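# Put ball in high post cup, reseat frame

## Task

Get the ball into the cup on top of the tall post and return the frame to its proper spot resting on its supports. Both must stay in place by themselves, not because a robot is holding them. Finish by opening the grippers and moving the arms away.

## Robot and tools

Robots: three identical i2rt Big YAM arms named arm1, arm2 and arm3. Each has six revolute joints, a two-finger gripper and a wrist camera. With joints 1 and 6 at 0 and the hand level and pointing forward, the wrist camera rides on top of the hand looking toward the fingertips. Reach is roughly 1.0 m from the joint1 axis. Joints move at different speeds, so the hand can sweep a wide, curved path between two postures. Two fixed room cameras, cam_high and cam_low, are not attached to any arm.

Frame: a single scene frame with its origin on the floor and +z upward. "hand" is the midpoint between the fingertips. The hand's z axis runs along the fingers, and its y axis is the direction in which the fingers open and close. Each arm's foot pose is real but never printed. Camera calibration (K, distortion, T_world_to_cam, pos_world) is given per camera; the fixed cameras may be off by up to about 2.3 degrees and 9 mm, and wrist camera poses are derived from reported joint angles, so they carry extra error.

execute_actions(actions, cameras): actions is a list holding exactly one action, or empty. An empty list moves nothing and just returns state and images. The action is an object keyed by robot name ("arm1", "arm2", "arm3"); each robot you include gets its own object containing "joints", which maps joint names to absolute targets (not offsets). Names and ranges: joint1_rad -2.879 to 2.879 (base yaw, positive counter-clockwise seen from above, 0 = direction the foot faces); joint2_rad 0 to 3.141 (shoulder, 0 = upper arm pointing back about level, increasing lifts then brings it forward); joint3_rad 0 to 3.019 (elbow, 0 = folded, increasing opens); joint4_rad -1.692 to 1.57 (hand pitch, positive tilts fingers up); joint5_rad -1.57 to 1.57 (hand side swing, positive toward the arm's right); joint6_rad -2.094 to 2.094 (hand roll, positive clockwise seen from behind the hand); gripper_m 0 to 0.093 metres, the fingertip gap. Angles are radians. You may list any subset of joints and robots; all named motions start at once and may finish at different times. A robot or joint you omit may still be driving toward an older target. An unknown key or out-of-range number rejects the whole call and nothing moves. A single action runs at most 15 s. cameras is a list drawn from arm1_cam_wrist, arm2_cam_wrist, arm3_cam_wrist, cam_high, cam_low, all; omitted, null or ["all"] gives every camera, [] gives none.

wait(seconds): 0 to 10 s with no new command; returns the same as an empty action.

zoom_image(camera, region): enlarges part of a camera's latest full image; region is [x0, y0, x1, y1] in pixels from the top-left corner, at most 504 by 504.

read_manual(section): returns only licence text ("licences"); not useful for control.

finished_scene(scene): pass the number of the current scene to end it for good. Only do this once the ball and frame are settled on their own, the grippers are open and the arms have withdrawn.

Result lines: joint_positions are the measured joints (gripper_m is the total of the two finger slides). Done-tolerances are joint1 ±0.045, joint2 ±0.14, joint3 ±0.09, joint4 ±0.055, joint5 ±0.03, joint6 ±0.035, gripper ±0.003. joint_status tells how each commanded motion ended: off_target means it stopped short and may still be pushing; contact_stop or time_out means it now holds where it stopped, though a timed-out joint may keep a target at most 0.375, 0.375, 0.113, 0.225, 0.075, 0.3 rad (joints 1 to 6) away and keep pushing, and it will move on if the obstruction clears. "joint command not followed", usually with a "cause:" line, means a safety check blocked that arm's joint targets (its gripper target still runs); blocked joints show not_followed and may be retried on later actions until valid targets are sent. on_its_own lists what joints are doing without this call's command; "held at" is the held target, not the position. Joint torques are raw drive outputs with per-arm offset and noise, so treat them cautiously. A MOTOR HOT line appears from 85 °C; at 100 °C an OVER-TEMPERATURE FAULT drops that arm and its gripper, and unreached keys read limit_stop_at_motor_heat (resend targets afterward).

Cautions: a Big YAM keeps pushing after contact, possibly hard; to relieve a stuck joint, command its reported position. Tiny target changes may not move a joint. Held loads make joints sag and heat motors, so don't hold weight longer than needed. Robots do not wait for one another. A hard squeeze between two arms fails and ends the run, and a hard collision can; the anti-collision check may react late and ignores fingers, gripper housings and wrist cameras. Objects touching robots are fine. Never push items off the work area or onto the floor. Avoid drops, slips, slams and heavy shoves. Loose objects can get bumped by outside disturbances, so check they are still in place before ending. The gripper pad force limit is about 50 to 62 N per finger, lower on some units.

Each tool is called after "Emit:" as name([rows], argument=value, ...), one row to a line, values as JSON.

## Session

Emit:
execute_actions(actions=[])

Scene clock: 0.00 s.
Joint torques (N m, as the arm reports them, + toward a larger angle): no reading
Motor temperatures (°C, as the motors report them): arm1=[26 24 27 24 25 25] | arm2=[25 27 24 24 26 27] | arm3=[26 25 26 25 26 28]
arm1.joint_positions: joint1_rad=-0.212 joint2_rad=+0.518 joint3_rad=+1.472 joint4_rad=-1.375 joint5_rad=-0.237 joint6_rad=-0.336 gripper_m=+0.094
arm1.joint_status: not commanded
arm1.hand: x=+1.2756 y=+0.0070 z=+1.3635 quat_wxyz=(-0.050, +0.830, +0.105, -0.545) (m; scene frame)
arm2.joint_positions: joint1_rad=-0.230 joint2_rad=+0.640 joint3_rad=+1.381 joint4_rad=-1.493 joint5_rad=-0.051 joint6_rad=+0.342 gripper_m=+0.095
arm2.joint_status: not commanded
arm2.hand: x=-0.6427 y=+1.0516 z=+1.3238 quat_wxyz=(-0.370, -0.640, -0.657, +0.149) (m; scene frame)
arm3.joint_positions: joint1_rad=+0.180 joint2_rad=+0.583 joint3_rad=+1.387 joint4_rad=-1.307 joint5_rad=+0.098 joint6_rad=+0.294 gripper_m=+0.095
arm3.joint_status: not commanded
arm3.hand: x=-0.6320 y=-1.0543 z=+1.3831 quat_wxyz=(-0.401, +0.358, -0.781, -0.317) (m; scene frame)
pictures: arm1_cam_wrist, arm2_cam_wrist, arm3_cam_wrist, cam_high, cam_low
Images, in order (width x height): arm1_cam_wrist 616x616, arm2_cam_wrist 616x616, arm3_cam_wrist 616x616, cam_high 896x504, cam_low 896x504.

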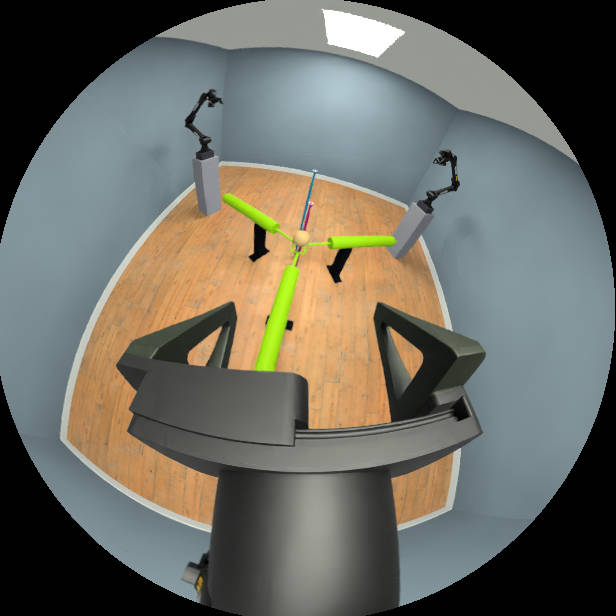

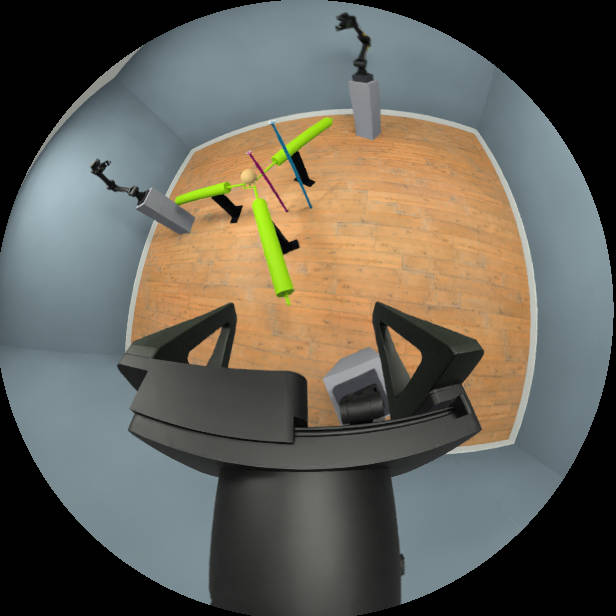

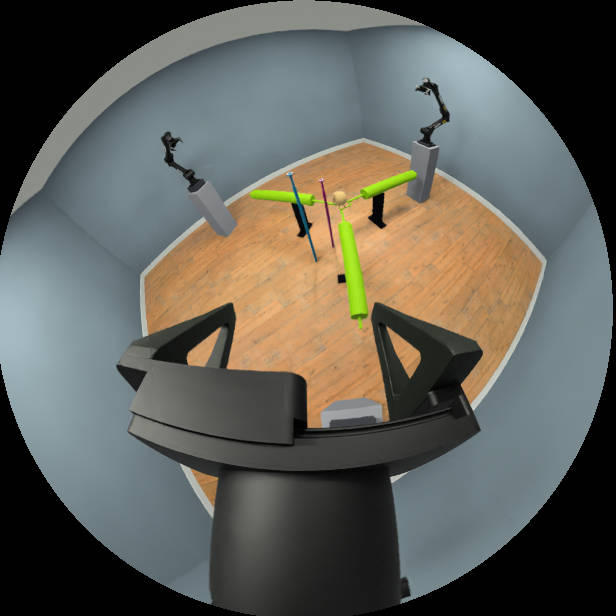

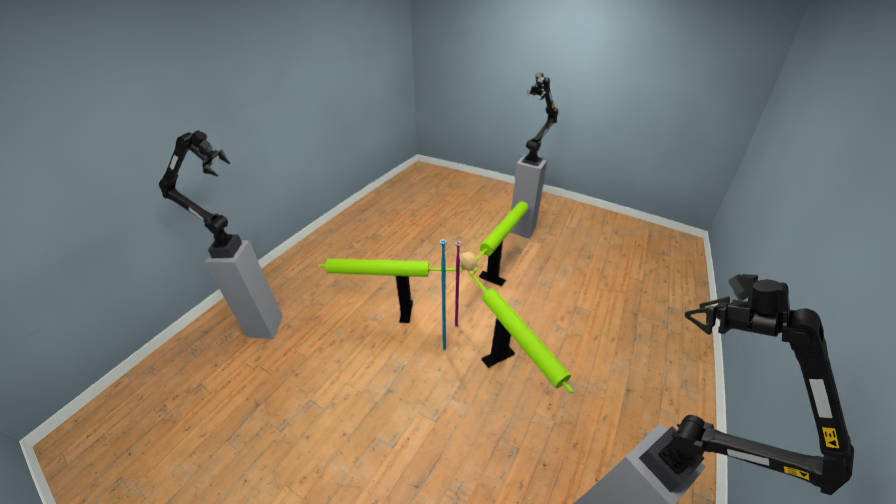

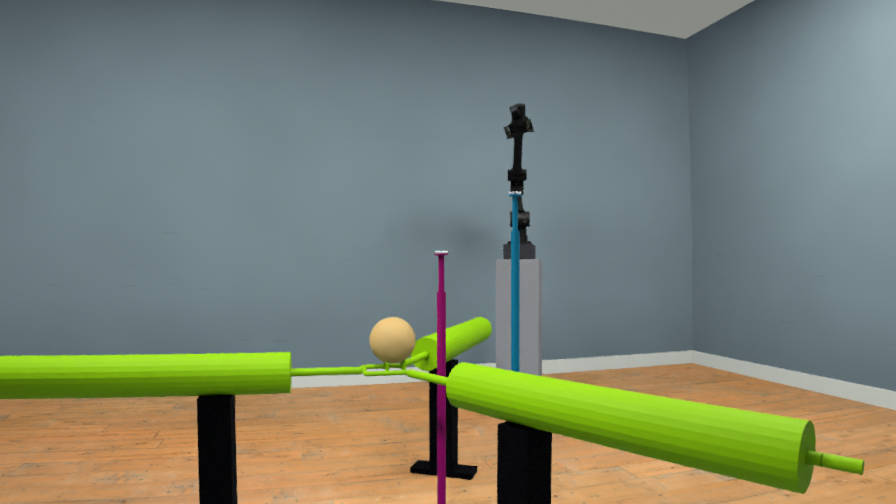

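Emit:
zoom_image(camera="cam_low", region=[300, 170, 560, 420])

Emit:
zoom_image(camera="cam_high", region=[380, 200, 560, 360])

Emit:
zoom_image(camera="arm3_cam_wrist", region=[270, 150, 410, 270])

Region (300, 170, 560, 420) of cam_low's 896x504 image, scaled by 1.938, with more detail than that image has; it fills the top 485 rows of this view, and the rest is white.

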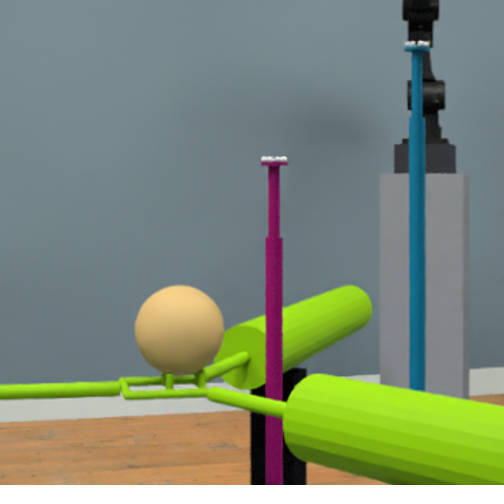

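Region (380, 200, 560, 360) of cam_high's 896x504 image, scaled by 2.800, with more detail than that image has.

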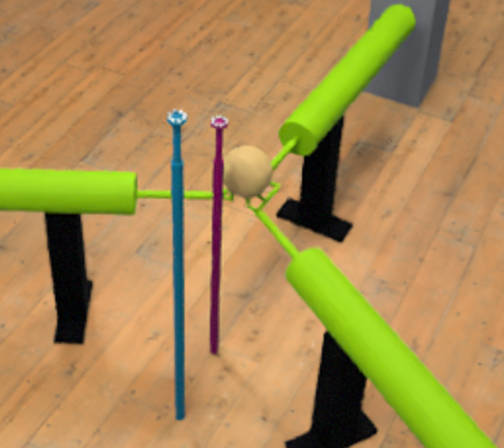

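Region (270, 150, 410, 270) of arm3_cam_wrist's 616x616 image, scaled by 3.600, with more detail than that image has; it fills the top 432 rows of this view, and the rest is white.

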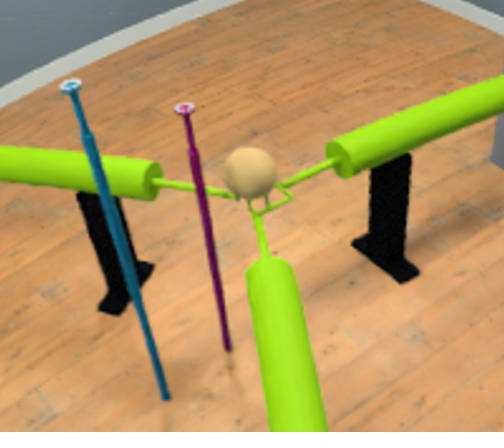

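Emit:
execute_actions([
  {"arm1":{"joints":{"joint1_rad":0.07,"joint2_rad":1.933,"joint3_rad":0.414,"joint4_rad":0.319,"joint5_rad":0,"joint6_rad":0.05}},"arm2":{"joints":{"joint1_rad":0.122,"joint2_rad":2.422,"joint3_rad":1.585,"joint4_rad":-0.734,"joint5_rad":0,"joint6_rad":0.174}},"arm3":{"joints":{"joint1_rad":-0.179,"joint2_rad":2.415,"joint3_rad":1.538,"joint4_rad":-0.693,"joint5_rad":0,"joint6_rad":-0.195}}},
])

Scene clock: 12.73 s.
Joint torques (N m, as the arm reports them, + toward a larger angle): arm1=[ 0.18 -8.15  1.47  2.06  0.08  0.19] | arm2=[  1.25 -19.54   4.83   0.74   0.07  -0.16] | arm3=[  1.19 -20.87   5.49   1.03   0.05  -0.27]
Motor temperatures (°C, as the motors report them): arm1=[26 24 27 24 25 25] | arm2=[25 27 27 24 26 27] | arm3=[26 26 27 25 26 28]
arm1.joint_positions: joint1_rad=+0.063 joint2_rad=+1.931 joint3_rad=+0.413 joint4_rad=+0.302 joint5_rad=-0.004 joint6_rad=+0.043 gripper_m=+0.094
arm1.joint_status: all done
arm1.hand: x=+1.1264 y=-0.0169 z=+0.6224 quat_wxyz=(+0.016, +0.984, +0.000, -0.175) (m; scene frame)
arm2.joint_positions: joint1_rad=+0.115 joint2_rad=+2.427 joint3_rad=+1.578 joint4_rad=-0.745 joint5_rad=+0.000 joint6_rad=+0.184 gripper_m=+0.095
arm2.joint_status: all done
arm2.hand: x=-0.3437 y=+0.7935 z=+0.6175 quat_wxyz=(+0.011, -0.508, -0.862, -0.004) (m; scene frame)
arm3.joint_positions: joint1_rad=-0.173 joint2_rad=+2.425 joint3_rad=+1.522 joint4_rad=-0.706 joint5_rad=+0.001 joint6_rad=-0.178 gripper_m=+0.095
arm3.joint_status: all done
arm3.hand: x=-0.3458 y=-0.8175 z=+0.6140 quat_wxyz=(+0.016, +0.496, -0.868, +0.007) (m; scene frame)
pictures: arm1_cam_wrist, arm2_cam_wrist, arm3_cam_wrist, cam_high, cam_low
camera_calibration (this result's frames):
arm1_cam_wrist: T_world_to_cam=[[-0.0142194, 0.998972, -0.0430342, 0.0567247], [0.961441, 0.0254812, 0.273827, -1.2456], [0.274643, -0.0374812, -0.960816, 0.41276], [0, 0, 0, 1]] pos_world=[1.08502, -0.00945624, 0.740107]
arm2_cam_wrist: T_world_to_cam=[[-0.871745, -0.48994, 0.00450645, 0.0894778], [-0.388461, 0.696732, 0.603044, -1.05223], [-0.298595, 0.52395, -0.797695, 0.101464], [0, 0, 0, 1]] pos_world=[-0.300451, 0.723796, 0.715073]
arm3_cam_wrist: T_world_to_cam=[[0.861048, -0.508403, 0.0111011, -0.125463], [-0.404047, -0.670727, 0.621989, -1.06766], [-0.308775, -0.540048, -0.782947, 0.058902], [0, 0, 0, 1]] pos_world=[-0.305168, -0.748086, 0.711584]
Images, in order (width x height): arm1_cam_wrist 616x616, arm2_cam_wrist 616x616, arm3_cam_wrist 616x616, cam_high 896x504, cam_low 896x504.

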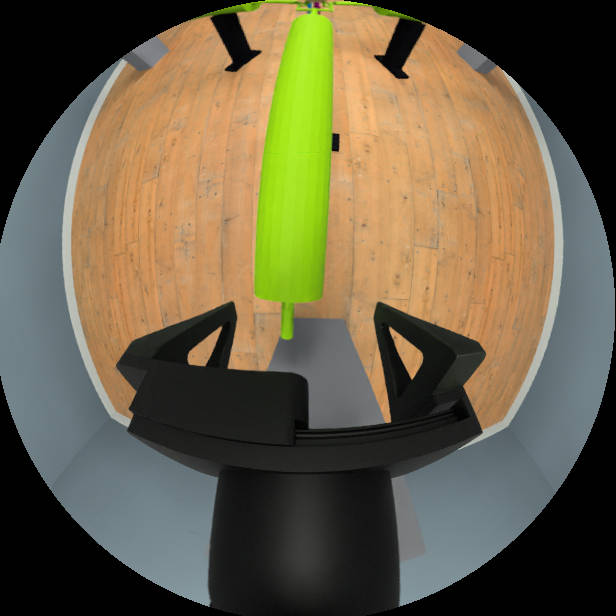

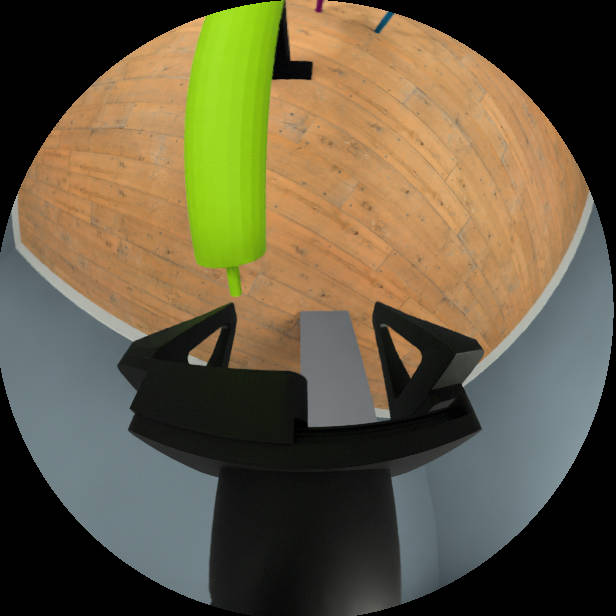

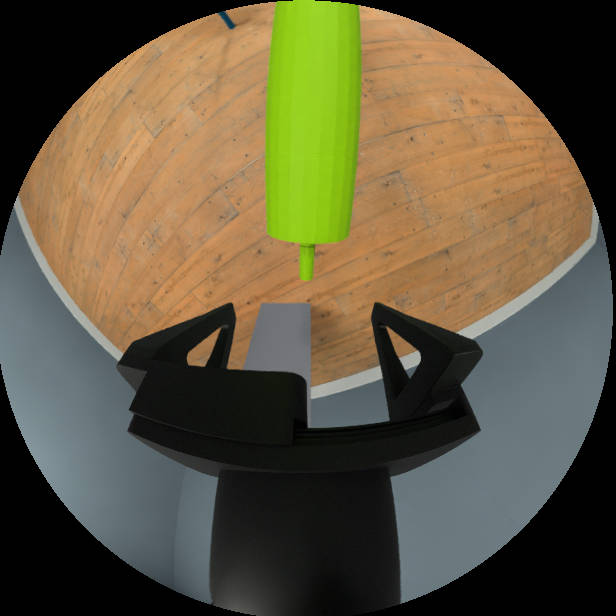

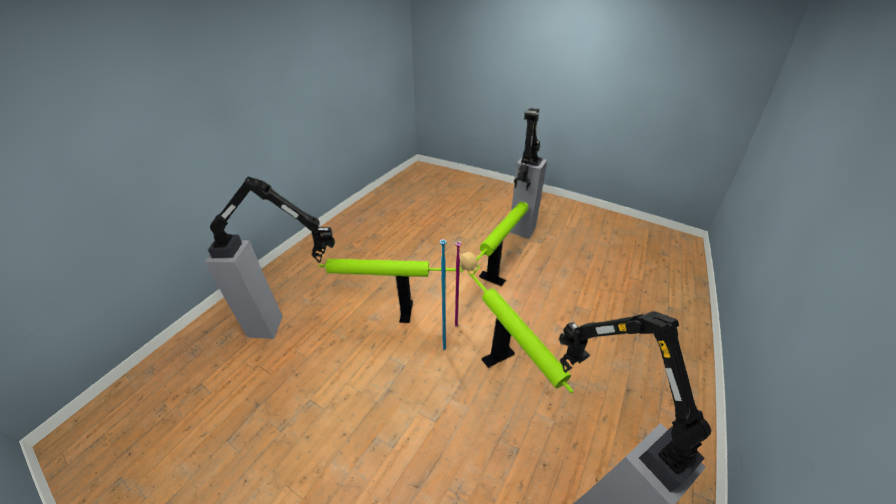

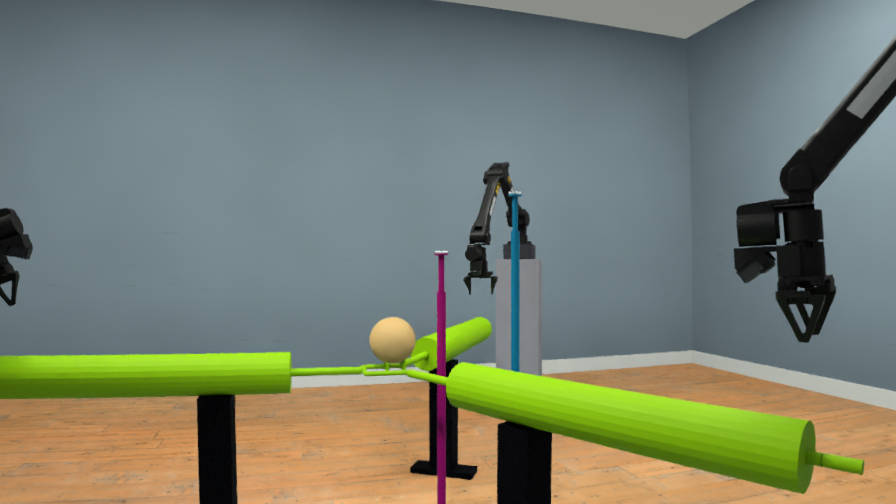

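Emit:
execute_actions([
  {"arm1":{"joints":{"joint1_rad":0.217,"joint2_rad":2.167,"joint3_rad":0.52,"joint4_rad":0.078,"joint6_rad":0.29}},"arm2":{"joints":{"joint1_rad":0.336,"joint2_rad":2.504,"joint3_rad":1.5,"joint4_rad":-0.546,"joint6_rad":0.44}},"arm3":{"joints":{"joint1_rad":-0.206,"joint2_rad":2.48,"joint3_rad":1.403,"joint4_rad":-0.465,"joint6_rad":-0.17}}},
], cameras=["arm1_cam_wrist","arm2_cam_wrist","arm3_cam_wrist","cam_low"])

Scene clock: 18.07 s.
Joint torques (N m, as the arm reports them, + toward a larger angle): arm1=[-0.56 -9.55  0.1  -0.03  0.03  0.19] | arm2=[  0.15 -17.93   3.52   0.84   0.14   0.04] | arm3=[  1.32 -19.7    4.17   1.24   0.08  -0.04]
Motor temperatures (°C, as the motors report them): arm1=[26 24 27 24 25 25] | arm2=[25 28 27 24 26 27] | arm3=[26 26 27 25 26 28]
arm1.joint_positions: joint1_rad=+0.217 joint2_rad=+2.173 joint3_rad=+0.517 joint4_rad=+0.087 joint5_rad=-0.002 joint6_rad=+0.282 gripper_m=+0.094
arm1.joint_status: all done
arm1.hand: x=+1.1960 y=-0.0544 z=+0.5518 quat_wxyz=(+0.008, +0.999, -0.041, +0.002) (m; scene frame)
arm2.joint_positions: joint1_rad=+0.340 joint2_rad=+2.509 joint3_rad=+1.499 joint4_rad=-0.558 joint5_rad=-0.002 joint6_rad=+0.429 gripper_m=+0.095
arm2.joint_status: all done
arm2.hand: x=-0.2722 y=+0.9077 z=+0.5530 quat_wxyz=(-0.002, -0.516, -0.857, -0.001) (m; scene frame)
arm3.joint_positions: joint1_rad=-0.200 joint2_rad=+2.490 joint3_rad=+1.390 joint4_rad=-0.480 joint5_rad=+0.001 joint6_rad=-0.178 gripper_m=+0.095
arm3.joint_status: all done
arm3.hand: x=-0.3633 y=-0.8601 z=+0.5515 quat_wxyz=(+0.002, +0.484, -0.875, +0.002) (m; scene frame)
pictures: arm1_cam_wrist, arm2_cam_wrist, arm3_cam_wrist, cam_low
camera_calibration (this result's frames):
arm1_cam_wrist: T_world_to_cam=[[0.0792141, 0.996452, -0.0284331, -0.0278141], [0.804908, -0.0471083, 0.591527, -1.28428], [0.588088, -0.0697433, -0.805784, -0.137791], [0, 0, 0, 1]] pos_world=[1.11696, -0.0423946, 0.647863]
arm2_cam_wrist: T_world_to_cam=[[-0.880964, -0.473178, -0.002086, 0.194067], [-0.385356, 0.714885, 0.583473, -1.06995], [-0.274595, 0.514823, -0.81213, 0.0343205], [0, 0, 0, 1]] pos_world=[-0.23192, 0.839049, 0.652563]
arm3_cam_wrist: T_world_to_cam=[[0.8467, -0.531821, 0.016298, -0.159534], [-0.434252, -0.673015, 0.598728, -1.06456], [-0.307447, -0.514021, -0.800786, 0.0142481], [0, 0, 0, 1]] pos_world=[-0.322828, -0.793982, 0.651389]
Images, in order (width x height): arm1_cam_wrist 616x616, arm2_cam_wrist 616x616, arm3_cam_wrist 616x616, cam_low 896x504.

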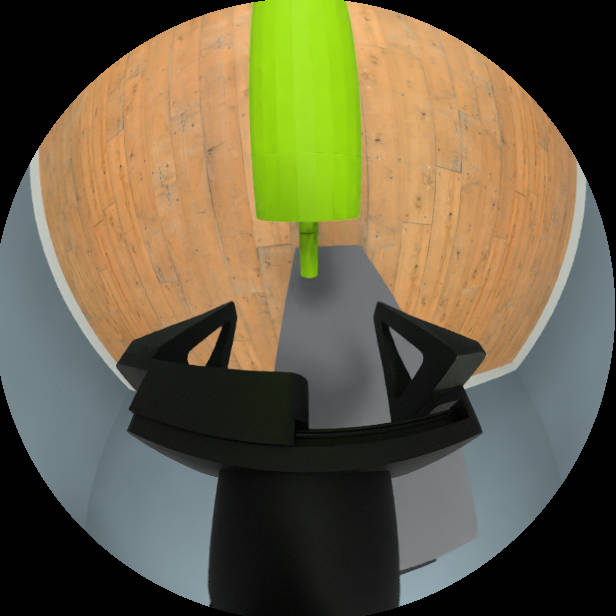

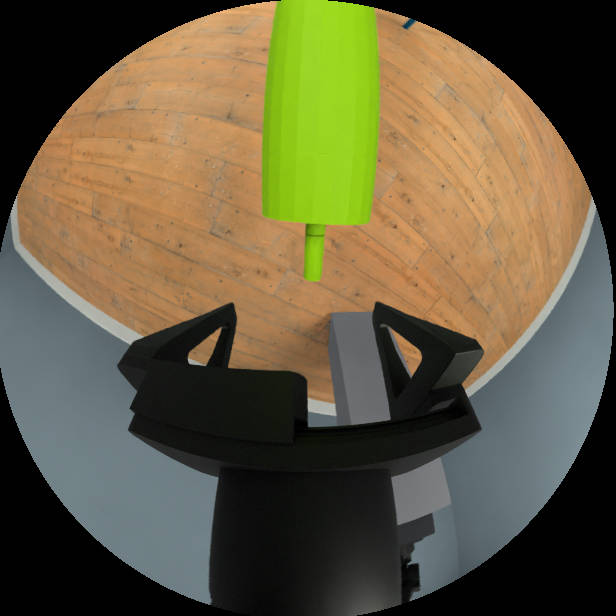

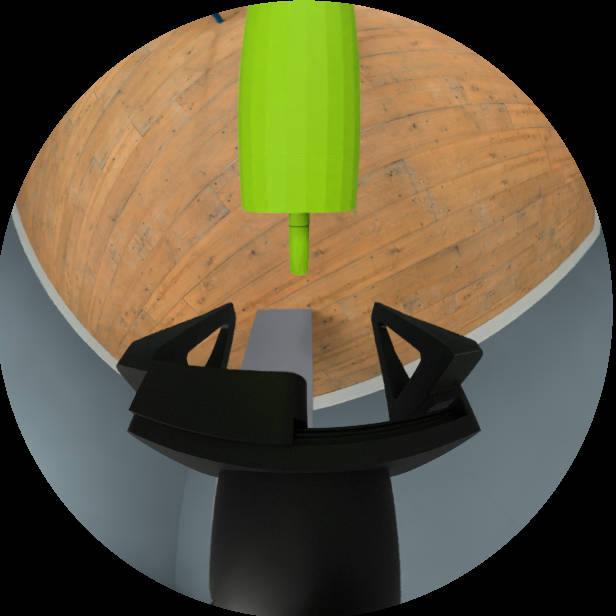

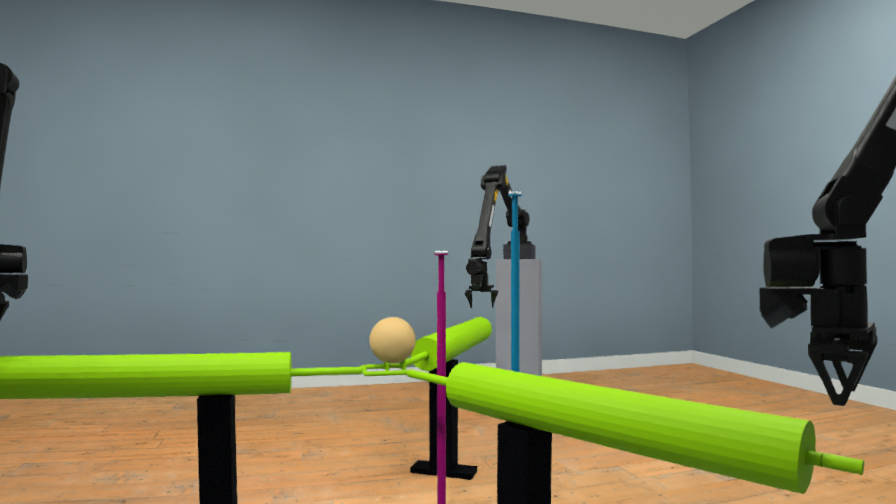

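Emit:
execute_actions([
  {"arm1":{"joints":{"joint1_rad":0.197,"joint2_rad":2.355,"joint3_rad":0.585,"joint4_rad":0.21,"joint6_rad":0.24}},"arm2":{"joints":{"joint1_rad":0.322,"joint2_rad":2.617,"joint3_rad":1.563,"joint4_rad":-0.495,"joint6_rad":0.43}},"arm3":{"joints":{"joint1_rad":-0.185,"joint2_rad":2.6,"joint3_rad":1.49,"joint4_rad":-0.425,"joint6_rad":-0.15}}},
], cameras=[])

Emit:
execute_actions([
  {"arm1":{"joints":{"joint2_rad":2.531,"joint3_rad":0.672,"joint4_rad":0.308}},"arm2":{"joints":{"joint2_rad":2.733,"joint3_rad":1.638,"joint4_rad":-0.453}},"arm3":{"joints":{"joint2_rad":2.72,"joint3_rad":1.57,"joint4_rad":-0.382}}},
], cameras=["arm1_cam_wrist","arm2_cam_wrist","arm3_cam_wrist","cam_low"])

Scene clock: 21.30 s.
Joint torques (N m, as the arm reports them, + toward a larger angle): arm1=[ -1.67 -10.34  -1.17   1.12   0.03   0.04] | arm2=[ -0.43 -17.9    4.31   0.59   0.17  -0.11] | arm3=[  2.16 -20.07   3.99   1.01   0.03   0.  ]
Motor temperatures (°C, as the motors report them): arm1=[26 24 27 24 25 25] | arm2=[25 28 27 24 26 27] | arm3=[26 26 27 25 26 28]
arm1.joint_positions: joint1_rad=+0.209 joint2_rad=+2.359 joint3_rad=+0.589 joint4_rad=+0.197 joint5_rad=-0.002 joint6_rad=+0.247 gripper_m=+0.094
arm1.joint_status: all done
arm1.hand: x=+1.1940 y=-0.0531 z=+0.5031 quat_wxyz=(+0.007, +1.000, -0.028, +0.004) (m; scene frame)
arm2.joint_positions: joint1_rad=+0.335 joint2_rad=+2.619 joint3_rad=+1.544 joint4_rad=-0.502 joint5_rad=-0.002 joint6_rad=+0.429 gripper_m=+0.095
arm2.joint_status: all done
arm2.hand: x=-0.2796 y=+0.9096 z=+0.5017 quat_wxyz=(+0.003, -0.518, -0.855, -0.001) (m; scene frame)
arm3.joint_positions: joint1_rad=-0.198 joint2_rad=+2.600 joint3_rad=+1.479 joint4_rad=-0.434 joint5_rad=+0.001 joint6_rad=-0.167 gripper_m=+0.095
arm3.joint_status: all done
arm3.hand: x=-0.3534 y=-0.8477 z=+0.5092 quat_wxyz=(-0.009, +0.480, -0.877, -0.002) (m; scene frame)
pictures: none
No camera images: the call's "cameras" was empty. Leave "cameras" out to get every camera's image.

Scene clock: 22.50 s.
Joint torques (N m, as the arm reports them, + toward a larger angle): arm1=[ -1.56 -10.66  -1.98   1.1   -0.01   0.04] | arm2=[ -0.04 -18.08   4.02   0.62   0.13  -0.08] | arm3=[  2.45 -19.92   3.43   1.12   0.01   0.01]
Motor temperatures (°C, as the motors report them): arm1=[26 24 27 24 25 25] | arm2=[25 29 27 24 26 27] | arm3=[26 26 27 25 26 28]
arm1.joint_positions: joint1_rad=+0.208 joint2_rad=+2.537 joint3_rad=+0.677 joint4_rad=+0.296 joint5_rad=-0.002 joint6_rad=+0.247 gripper_m=+0.094
arm1.joint_status: all done
arm1.hand: x=+1.1914 y=-0.0541 z=+0.4520 quat_wxyz=(+0.008, +1.000, -0.028, -0.001) (m; scene frame)
arm2.joint_positions: joint1_rad=+0.335 joint2_rad=+2.732 joint3_rad=+1.622 joint4_rad=-0.459 joint5_rad=-0.002 joint6_rad=+0.429 gripper_m=+0.095
arm2.joint_status: all done
arm2.hand: x=-0.2777 y=+0.9081 z=+0.4539 quat_wxyz=(-0.001, -0.518, -0.855, -0.001) (m; scene frame)
arm3.joint_positions: joint1_rad=-0.198 joint2_rad=+2.724 joint3_rad=+1.560 joint4_rad=-0.392 joint5_rad=+0.001 joint6_rad=-0.167 gripper_m=+0.095
arm3.joint_status: all done
arm3.hand: x=-0.3535 y=-0.8478 z=+0.4571 quat_wxyz=(-0.009, +0.480, -0.877, -0.002) (m; scene frame)
pictures: arm1_cam_wrist, arm2_cam_wrist, arm3_cam_wrist, cam_low
camera_calibration (this result's frames):
arm1_cam_wrist: T_world_to_cam=[[0.0532518, 0.998158, -0.0290709, 0.000726443], [0.809282, -0.0260837, 0.586842, -1.2234], [0.585002, -0.0547769, -0.80918, -0.209471], [0, 0, 0, 1]] pos_world=[1.11258, -0.0441102, 0.548466]
arm2_cam_wrist: T_world_to_cam=[[-0.883659, -0.468128, -0.00161664, 0.183674], [-0.380731, 0.716667, 0.584322, -1.01526], [-0.272379, 0.516957, -0.81152, -0.0495119], [0, 0, 0, 1]] pos_world=[-0.237721, 0.839181, 0.553355]
arm3_cam_wrist: T_world_to_cam=[[0.841089, -0.540512, 0.0204116, -0.171023], [-0.450603, -0.679309, 0.57922, -0.997742], [-0.299209, -0.496373, -0.814916, -0.0276931], [0, 0, 0, 1]] pos_world=[-0.314026, -0.783962, 0.558835]
Images, in order (width x height): arm1_cam_wrist 616x616, arm2_cam_wrist 616x616, arm3_cam_wrist 616x616, cam_low 896x504.

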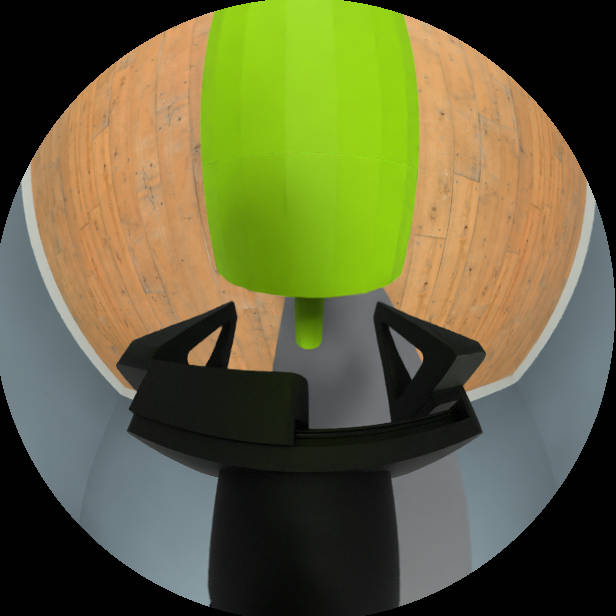

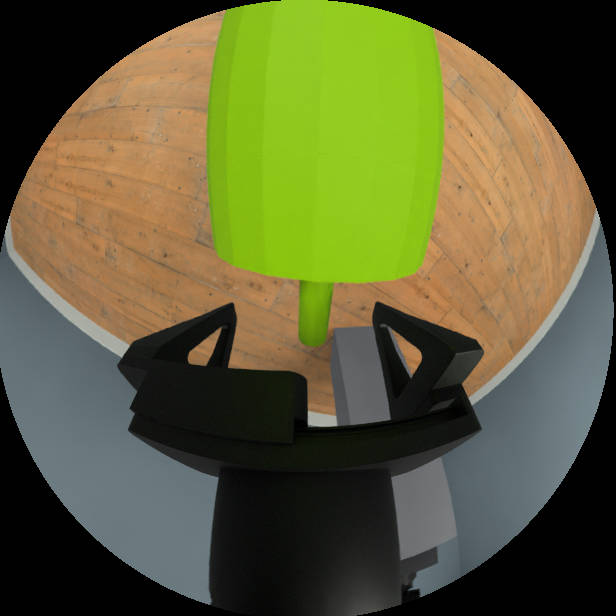

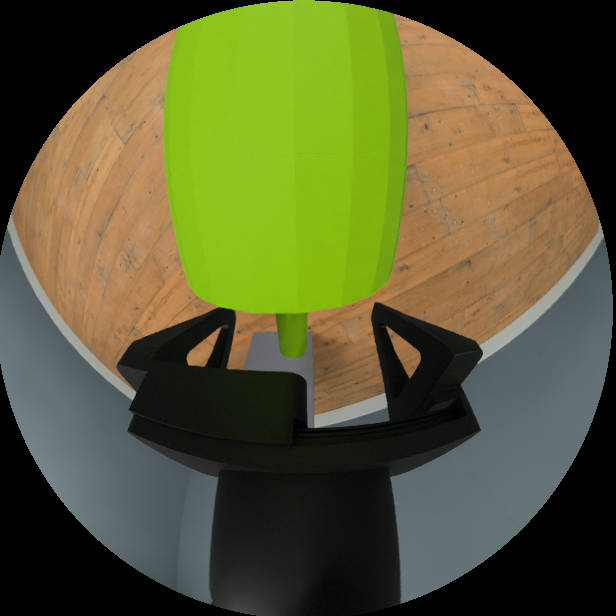

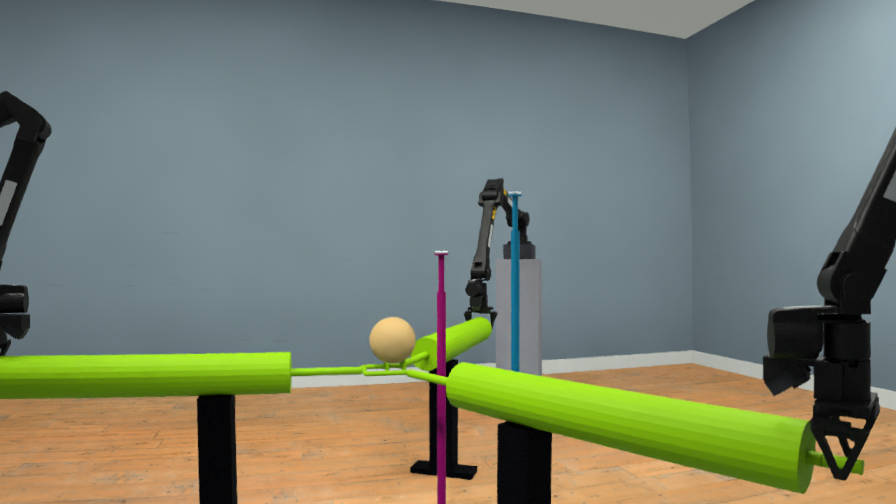

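Emit:
execute_actions([
  {"arm1":{"joints":{"joint1_rad":0.188,"joint2_rad":2.572,"joint3_rad":0.688,"joint4_rad":0.322}},"arm2":{"joints":{"joint1_rad":0.311}},"arm3":{"joints":{"joint1_rad":-0.171,"joint4_rad":-0.42}}},
], cameras=["arm1_cam_wrist","arm2_cam_wrist","arm3_cam_wrist"])

Scene clock: 24.27 s.
Joint torques (N m, as the arm reports them, + toward a larger angle): arm1=[-1.58 -9.73 -1.62  0.99 -0.01  0.04] | arm2=[ -0.1  -17.78   4.04   0.63   0.12  -0.08] | arm3=[  1.37 -18.87   3.58  -0.14   0.02   0.03]
Motor temperatures (°C, as the motors report them): arm1=[26 24 27 24 25 25] | arm2=[25 29 26 24 26 27] | arm3=[26 26 27 25 26 28]
arm1.joint_positions: joint1_rad=+0.199 joint2_rad=+2.564 joint3_rad=+0.685 joint4_rad=+0.310 joint5_rad=-0.002 joint6_rad=+0.247 gripper_m=+0.094
arm1.joint_status: all done
arm1.hand: x=+1.1948 y=-0.0512 z=+0.4445 quat_wxyz=(+0.007, +0.999, -0.033, +0.001) (m; scene frame)
arm2.joint_positions: joint1_rad=+0.322 joint2_rad=+2.732 joint3_rad=+1.622 joint4_rad=-0.459 joint5_rad=-0.002 joint6_rad=+0.429 gripper_m=+0.095
arm2.joint_status: all done
arm2.hand: x=-0.2822 y=+0.9024 z=+0.4539 quat_wxyz=(-0.001, -0.524, -0.852, -0.001) (m; scene frame)
arm3.joint_positions: joint1_rad=-0.179 joint2_rad=+2.724 joint3_rad=+1.560 joint4_rad=-0.406 joint5_rad=+0.001 joint6_rad=-0.166 gripper_m=+0.095
arm3.joint_status: all done
arm3.hand: x=-0.3635 y=-0.8437 z=+0.4571 quat_wxyz=(-0.002, +0.488, -0.873, +0.000) (m; scene frame)
pictures: arm1_cam_wrist, arm2_cam_wrist, arm3_cam_wrist
camera_calibration (this result's frames):
arm1_cam_wrist: T_world_to_cam=[[0.0620879, 0.997685, -0.0277453, -0.0137409], [0.805864, -0.0337111, 0.591141, -1.21998], [0.588837, -0.0590617, -0.806091, -0.22357], [0, 0, 0, 1]] pos_world=[1.11564, -0.0406222, 0.540582]
arm2_cam_wrist: T_world_to_cam=[[-0.889656, -0.456628, -0.00161653, 0.164885], [-0.371403, 0.721543, 0.584324, -1.01462], [-0.265652, 0.520448, -0.811519, -0.0490202], [0, 0, 0, 1]] pos_world=[-0.243165, 0.832897, 0.553354]
arm3_cam_wrist: T_world_to_cam=[[0.851023, -0.524818, 0.0180711, -0.142418], [-0.432533, -0.681032, 0.590856, -0.999602], [-0.297785, -0.510648, -0.806575, -0.0439953], [0, 0, 0, 1]] pos_world=[-0.324261, -0.777971, 0.557709]
Images, in order (width x height): arm1_cam_wrist 616x616, arm2_cam_wrist 616x616, arm3_cam_wrist 616x616.

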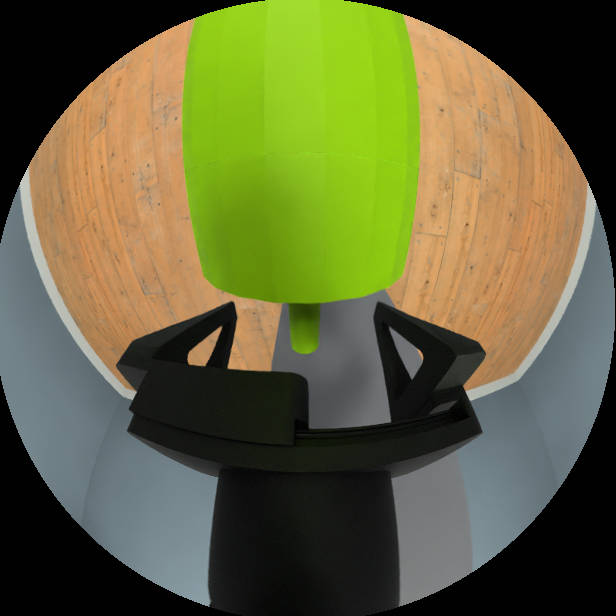

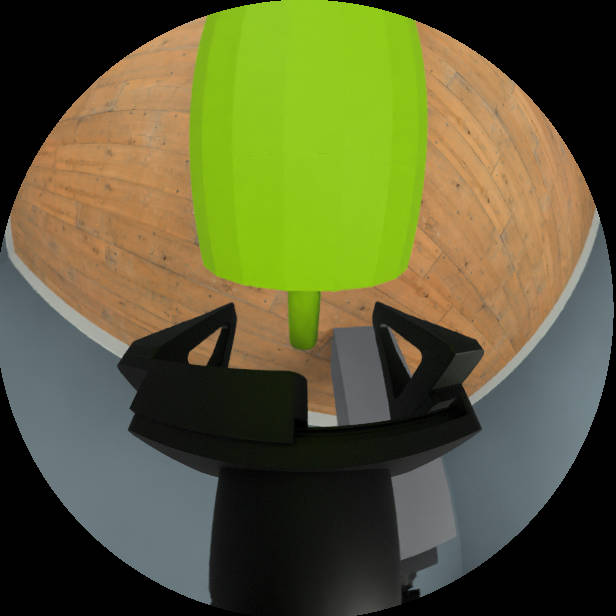

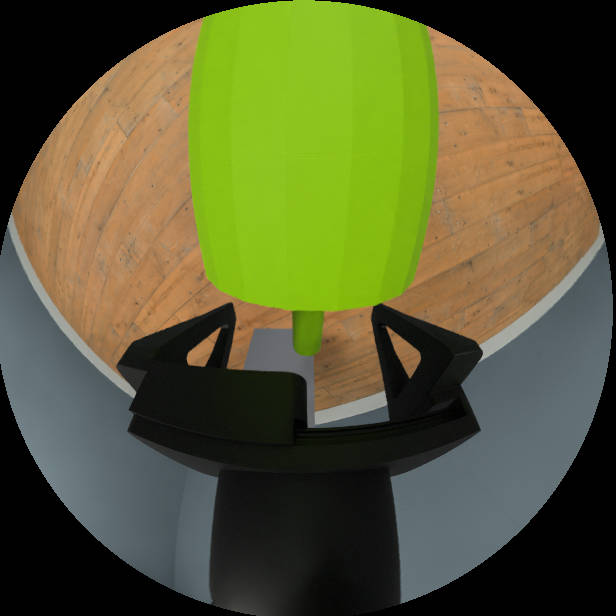

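Emit:
execute_actions([
  {"arm1":{"joints":{"gripper_m":0,"joint1_rad":0.199,"joint6_rad":0.235}},"arm2":{"joints":{"gripper_m":0,"joint1_rad":0.322}},"arm3":{"joints":{"gripper_m":0,"joint1_rad":-0.181}}},
], cameras=["arm3_cam_wrist","cam_low"])

Scene clock: 25.53 s.
Joint torques (N m, as the arm reports them, + toward a larger angle): arm1=[ -0.44 -10.03  -1.62   1.01   0.12   0.05] | arm2=[  0.82 -18.26   4.03   0.6    0.25  -0.1 ] | arm3=[  1.47 -19.83   3.55  -0.23  -0.06   0.01]
Motor temperatures (°C, as the motors report them): arm1=[26 24 27 24 25 25] | arm2=[25 29 26 24 26 27] | arm3=[26 27 27 25 26 28]
arm1.joint_positions: joint1_rad=+0.199 joint2_rad=+2.565 joint3_rad=+0.686 joint4_rad=+0.311 joint5_rad=-0.005 joint6_rad=+0.241 gripper_m=+0.018
arm1.joint_status: gripper_m off_target (ended at +0.018, target +0.000); the others done
arm1.hand: x=+1.1944 y=-0.0519 z=+0.4443 quat_wxyz=(+0.009, +1.000, -0.030, +0.001) (m; scene frame)
arm2.joint_positions: joint1_rad=+0.322 joint2_rad=+2.732 joint3_rad=+1.622 joint4_rad=-0.459 joint5_rad=-0.004 joint6_rad=+0.430 gripper_m=+0.019
arm2.joint_status: gripper_m off_target (ended at +0.019, target +0.000); the others done
arm2.hand: x=-0.2820 y=+0.9027 z=+0.4539 quat_wxyz=(-0.001, -0.524, -0.852, -0.002) (m; scene frame)
arm3.joint_positions: joint1_rad=-0.180 joint2_rad=+2.724 joint3_rad=+1.560 joint4_rad=-0.406 joint5_rad=+0.006 joint6_rad=-0.165 gripper_m=+0.019
arm3.joint_status: gripper_m off_target (ended at +0.019, target +0.000); the others done
arm3.hand: x=-0.3625 y=-0.8446 z=+0.4571 quat_wxyz=(-0.003, +0.486, -0.874, +0.002) (m; scene frame)
pictures: arm3_cam_wrist, cam_low
camera_calibration (this result's frames):
arm3_cam_wrist: T_world_to_cam=[[0.849546, -0.527047, 0.0222012, -0.148052], [-0.436224, -0.678238, 0.591355, -0.998978], [-0.296615, -0.512068, -0.806105, -0.0451341], [0, 0, 0, 1]] pos_world=[-0.323389, -0.778687, 0.557655]
Images, in order (width x height): arm3_cam_wrist 616x616, cam_low 896x504.

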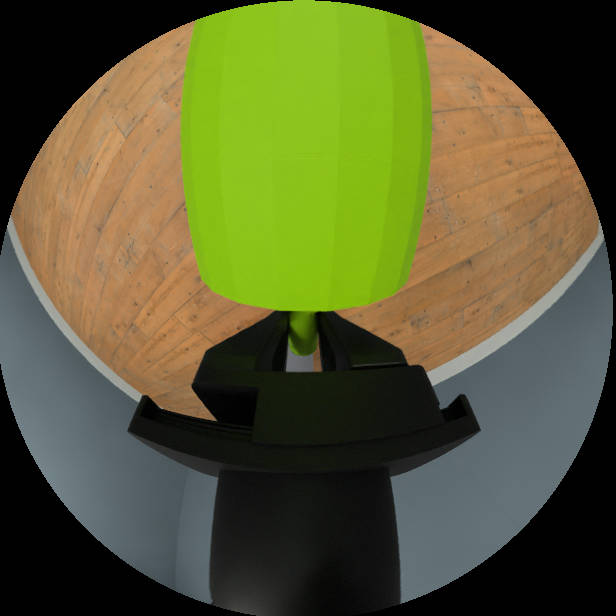

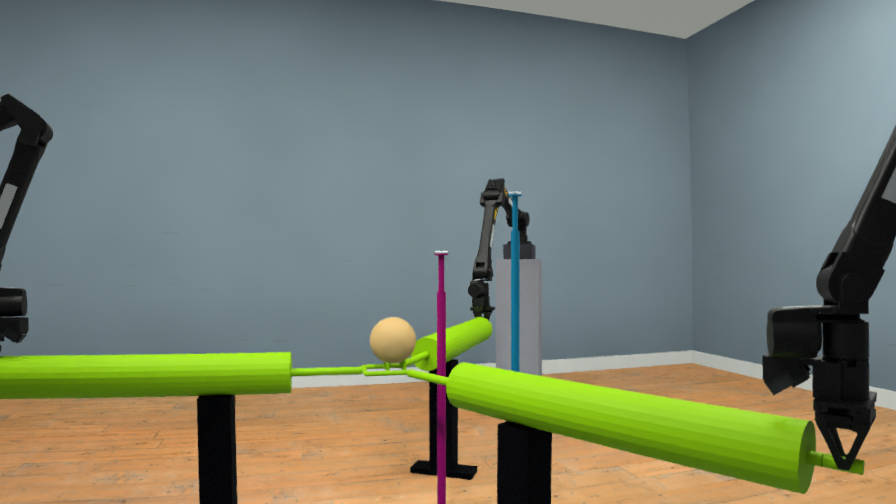

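Emit:
execute_actions([
  {"arm1":{"joints":{"joint2_rad":2.418,"joint3_rad":0.613,"joint4_rad":0.237}},"arm2":{"joints":{"joint2_rad":2.622,"joint3_rad":1.562,"joint4_rad":-0.498}},"arm3":{"joints":{"joint2_rad":2.613,"joint3_rad":1.502,"joint4_rad":-0.447}}},
], cameras=["cam_low"])

Scene clock: 29.40 s.
Joint torques (N m, as the arm reports them, + toward a larger angle): arm1=[ -0.45 -11.81  -2.42  -0.08  -0.04   0.07] | arm2=[  2.15 -21.39   2.5   -0.55   0.09  -0.03] | arm3=[  0.92 -24.03   2.52  -0.86  -0.03  -0.08]
Motor temperatures (°C, as the motors report them): arm1=[26 24 27 24 25 25] | arm2=[25 29 26 24 26 27] | arm3=[26 27 27 25 26 28]
arm1.joint_positions: joint1_rad=+0.199 joint2_rad=+2.436 joint3_rad=+0.630 joint4_rad=+0.247 joint5_rad=-0.001 joint6_rad=+0.239 gripper_m=+0.018
arm1.joint_status: all done
arm1.hand: x=+1.1872 y=-0.0520 z=+0.4811 quat_wxyz=(+0.008, +1.000, -0.029, -0.004) (m; scene frame)
arm2.joint_positions: joint1_rad=+0.311 joint2_rad=+2.669 joint3_rad=+1.569 joint4_rad=-0.478 joint5_rad=+0.000 joint6_rad=+0.429 gripper_m=+0.019
arm2.joint_status: all done
arm2.hand: x=-0.2900 y=+0.9009 z=+0.4790 quat_wxyz=(+0.004, -0.528, -0.849, -0.001) (m; scene frame)
arm3.joint_positions: joint1_rad=-0.176 joint2_rad=+2.662 joint3_rad=+1.506 joint4_rad=-0.423 joint5_rad=+0.003 joint6_rad=-0.162 gripper_m=+0.019
arm3.joint_status: all done
arm3.hand: x=-0.3686 y=-0.8472 z=+0.4813 quat_wxyz=(+0.002, +0.487, -0.873, +0.003) (m; scene frame)
pictures: cam_low
Images, in order (width x height): cam_low 896x504.

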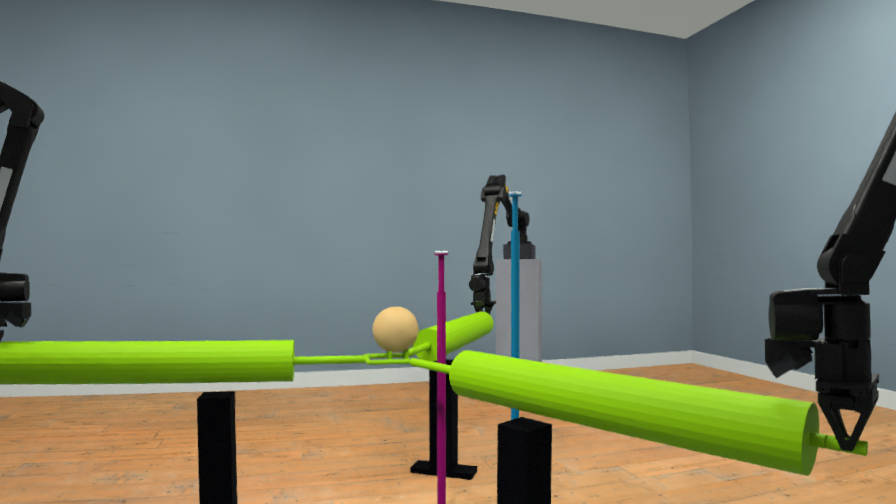

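Emit:
execute_actions([
  {"arm1":{"joints":{"joint2_rad":2.186,"joint3_rad":0.515,"joint4_rad":0.097}},"arm2":{"joints":{"joint2_rad":2.455,"joint3_rad":1.48,"joint4_rad":-0.563}},"arm3":{"joints":{"joint2_rad":2.443,"joint3_rad":1.418,"joint4_rad":-0.511}}},
], cameras=["cam_low"])

Scene clock: 31.30 s.
Joint torques (N m, as the arm reports them, + toward a larger angle): arm1=[ -0.78 -10.91  -0.93  -0.32  -0.05   0.07] | arm2=[  0.69 -20.65   3.63  -0.04   0.14  -0.05] | arm3=[  1.72 -23.21   3.85  -0.18  -0.09  -0.03]
Motor temperatures (°C, as the motors report them): arm1=[26 24 27 24 25 25] | arm2=[25 29 26 24 26 27] | arm3=[26 27 27 25 26 28]
arm1.joint_positions: joint1_rad=+0.199 joint2_rad=+2.200 joint3_rad=+0.526 joint4_rad=+0.112 joint5_rad=+0.000 joint6_rad=+0.239 gripper_m=+0.018
arm1.joint_status: all done
arm1.hand: x=+1.1926 y=-0.0500 z=+0.5449 quat_wxyz=(+0.007, +1.000, -0.029, -0.002) (m; scene frame)
arm2.joint_positions: joint1_rad=+0.322 joint2_rad=+2.495 joint3_rad=+1.476 joint4_rad=-0.557 joint5_rad=-0.002 joint6_rad=+0.429 gripper_m=+0.019
arm2.joint_status: all done
arm2.hand: x=-0.2842 y=+0.9039 z=+0.5562 quat_wxyz=(+0.002, -0.524, -0.852, -0.001) (m; scene frame)
arm3.joint_positions: joint1_rad=-0.180 joint2_rad=+2.485 joint3_rad=+1.412 joint4_rad=-0.498 joint5_rad=+0.005 joint6_rad=-0.162 gripper_m=+0.019
arm3.joint_status: all done
arm3.hand: x=-0.3638 y=-0.8453 z=+0.5583 quat_wxyz=(-0.003, +0.485, -0.874, +0.002) (m; scene frame)
pictures: cam_low
Images, in order (width x height): cam_low 896x504.

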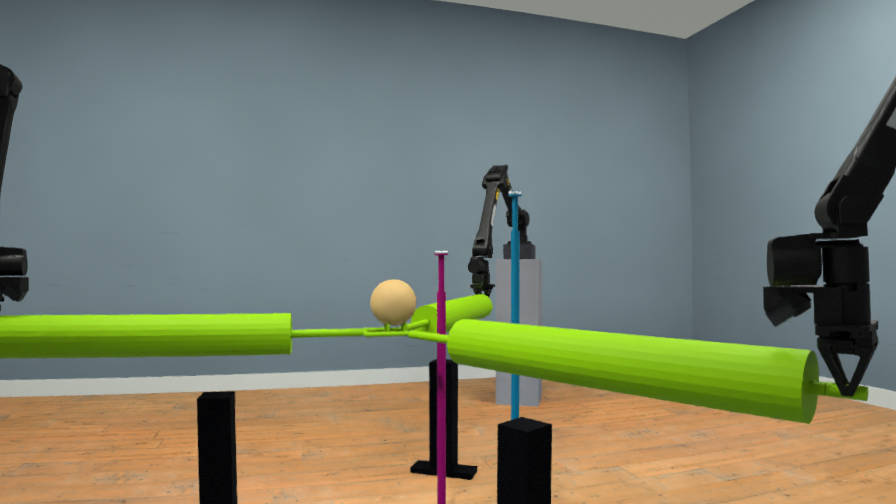

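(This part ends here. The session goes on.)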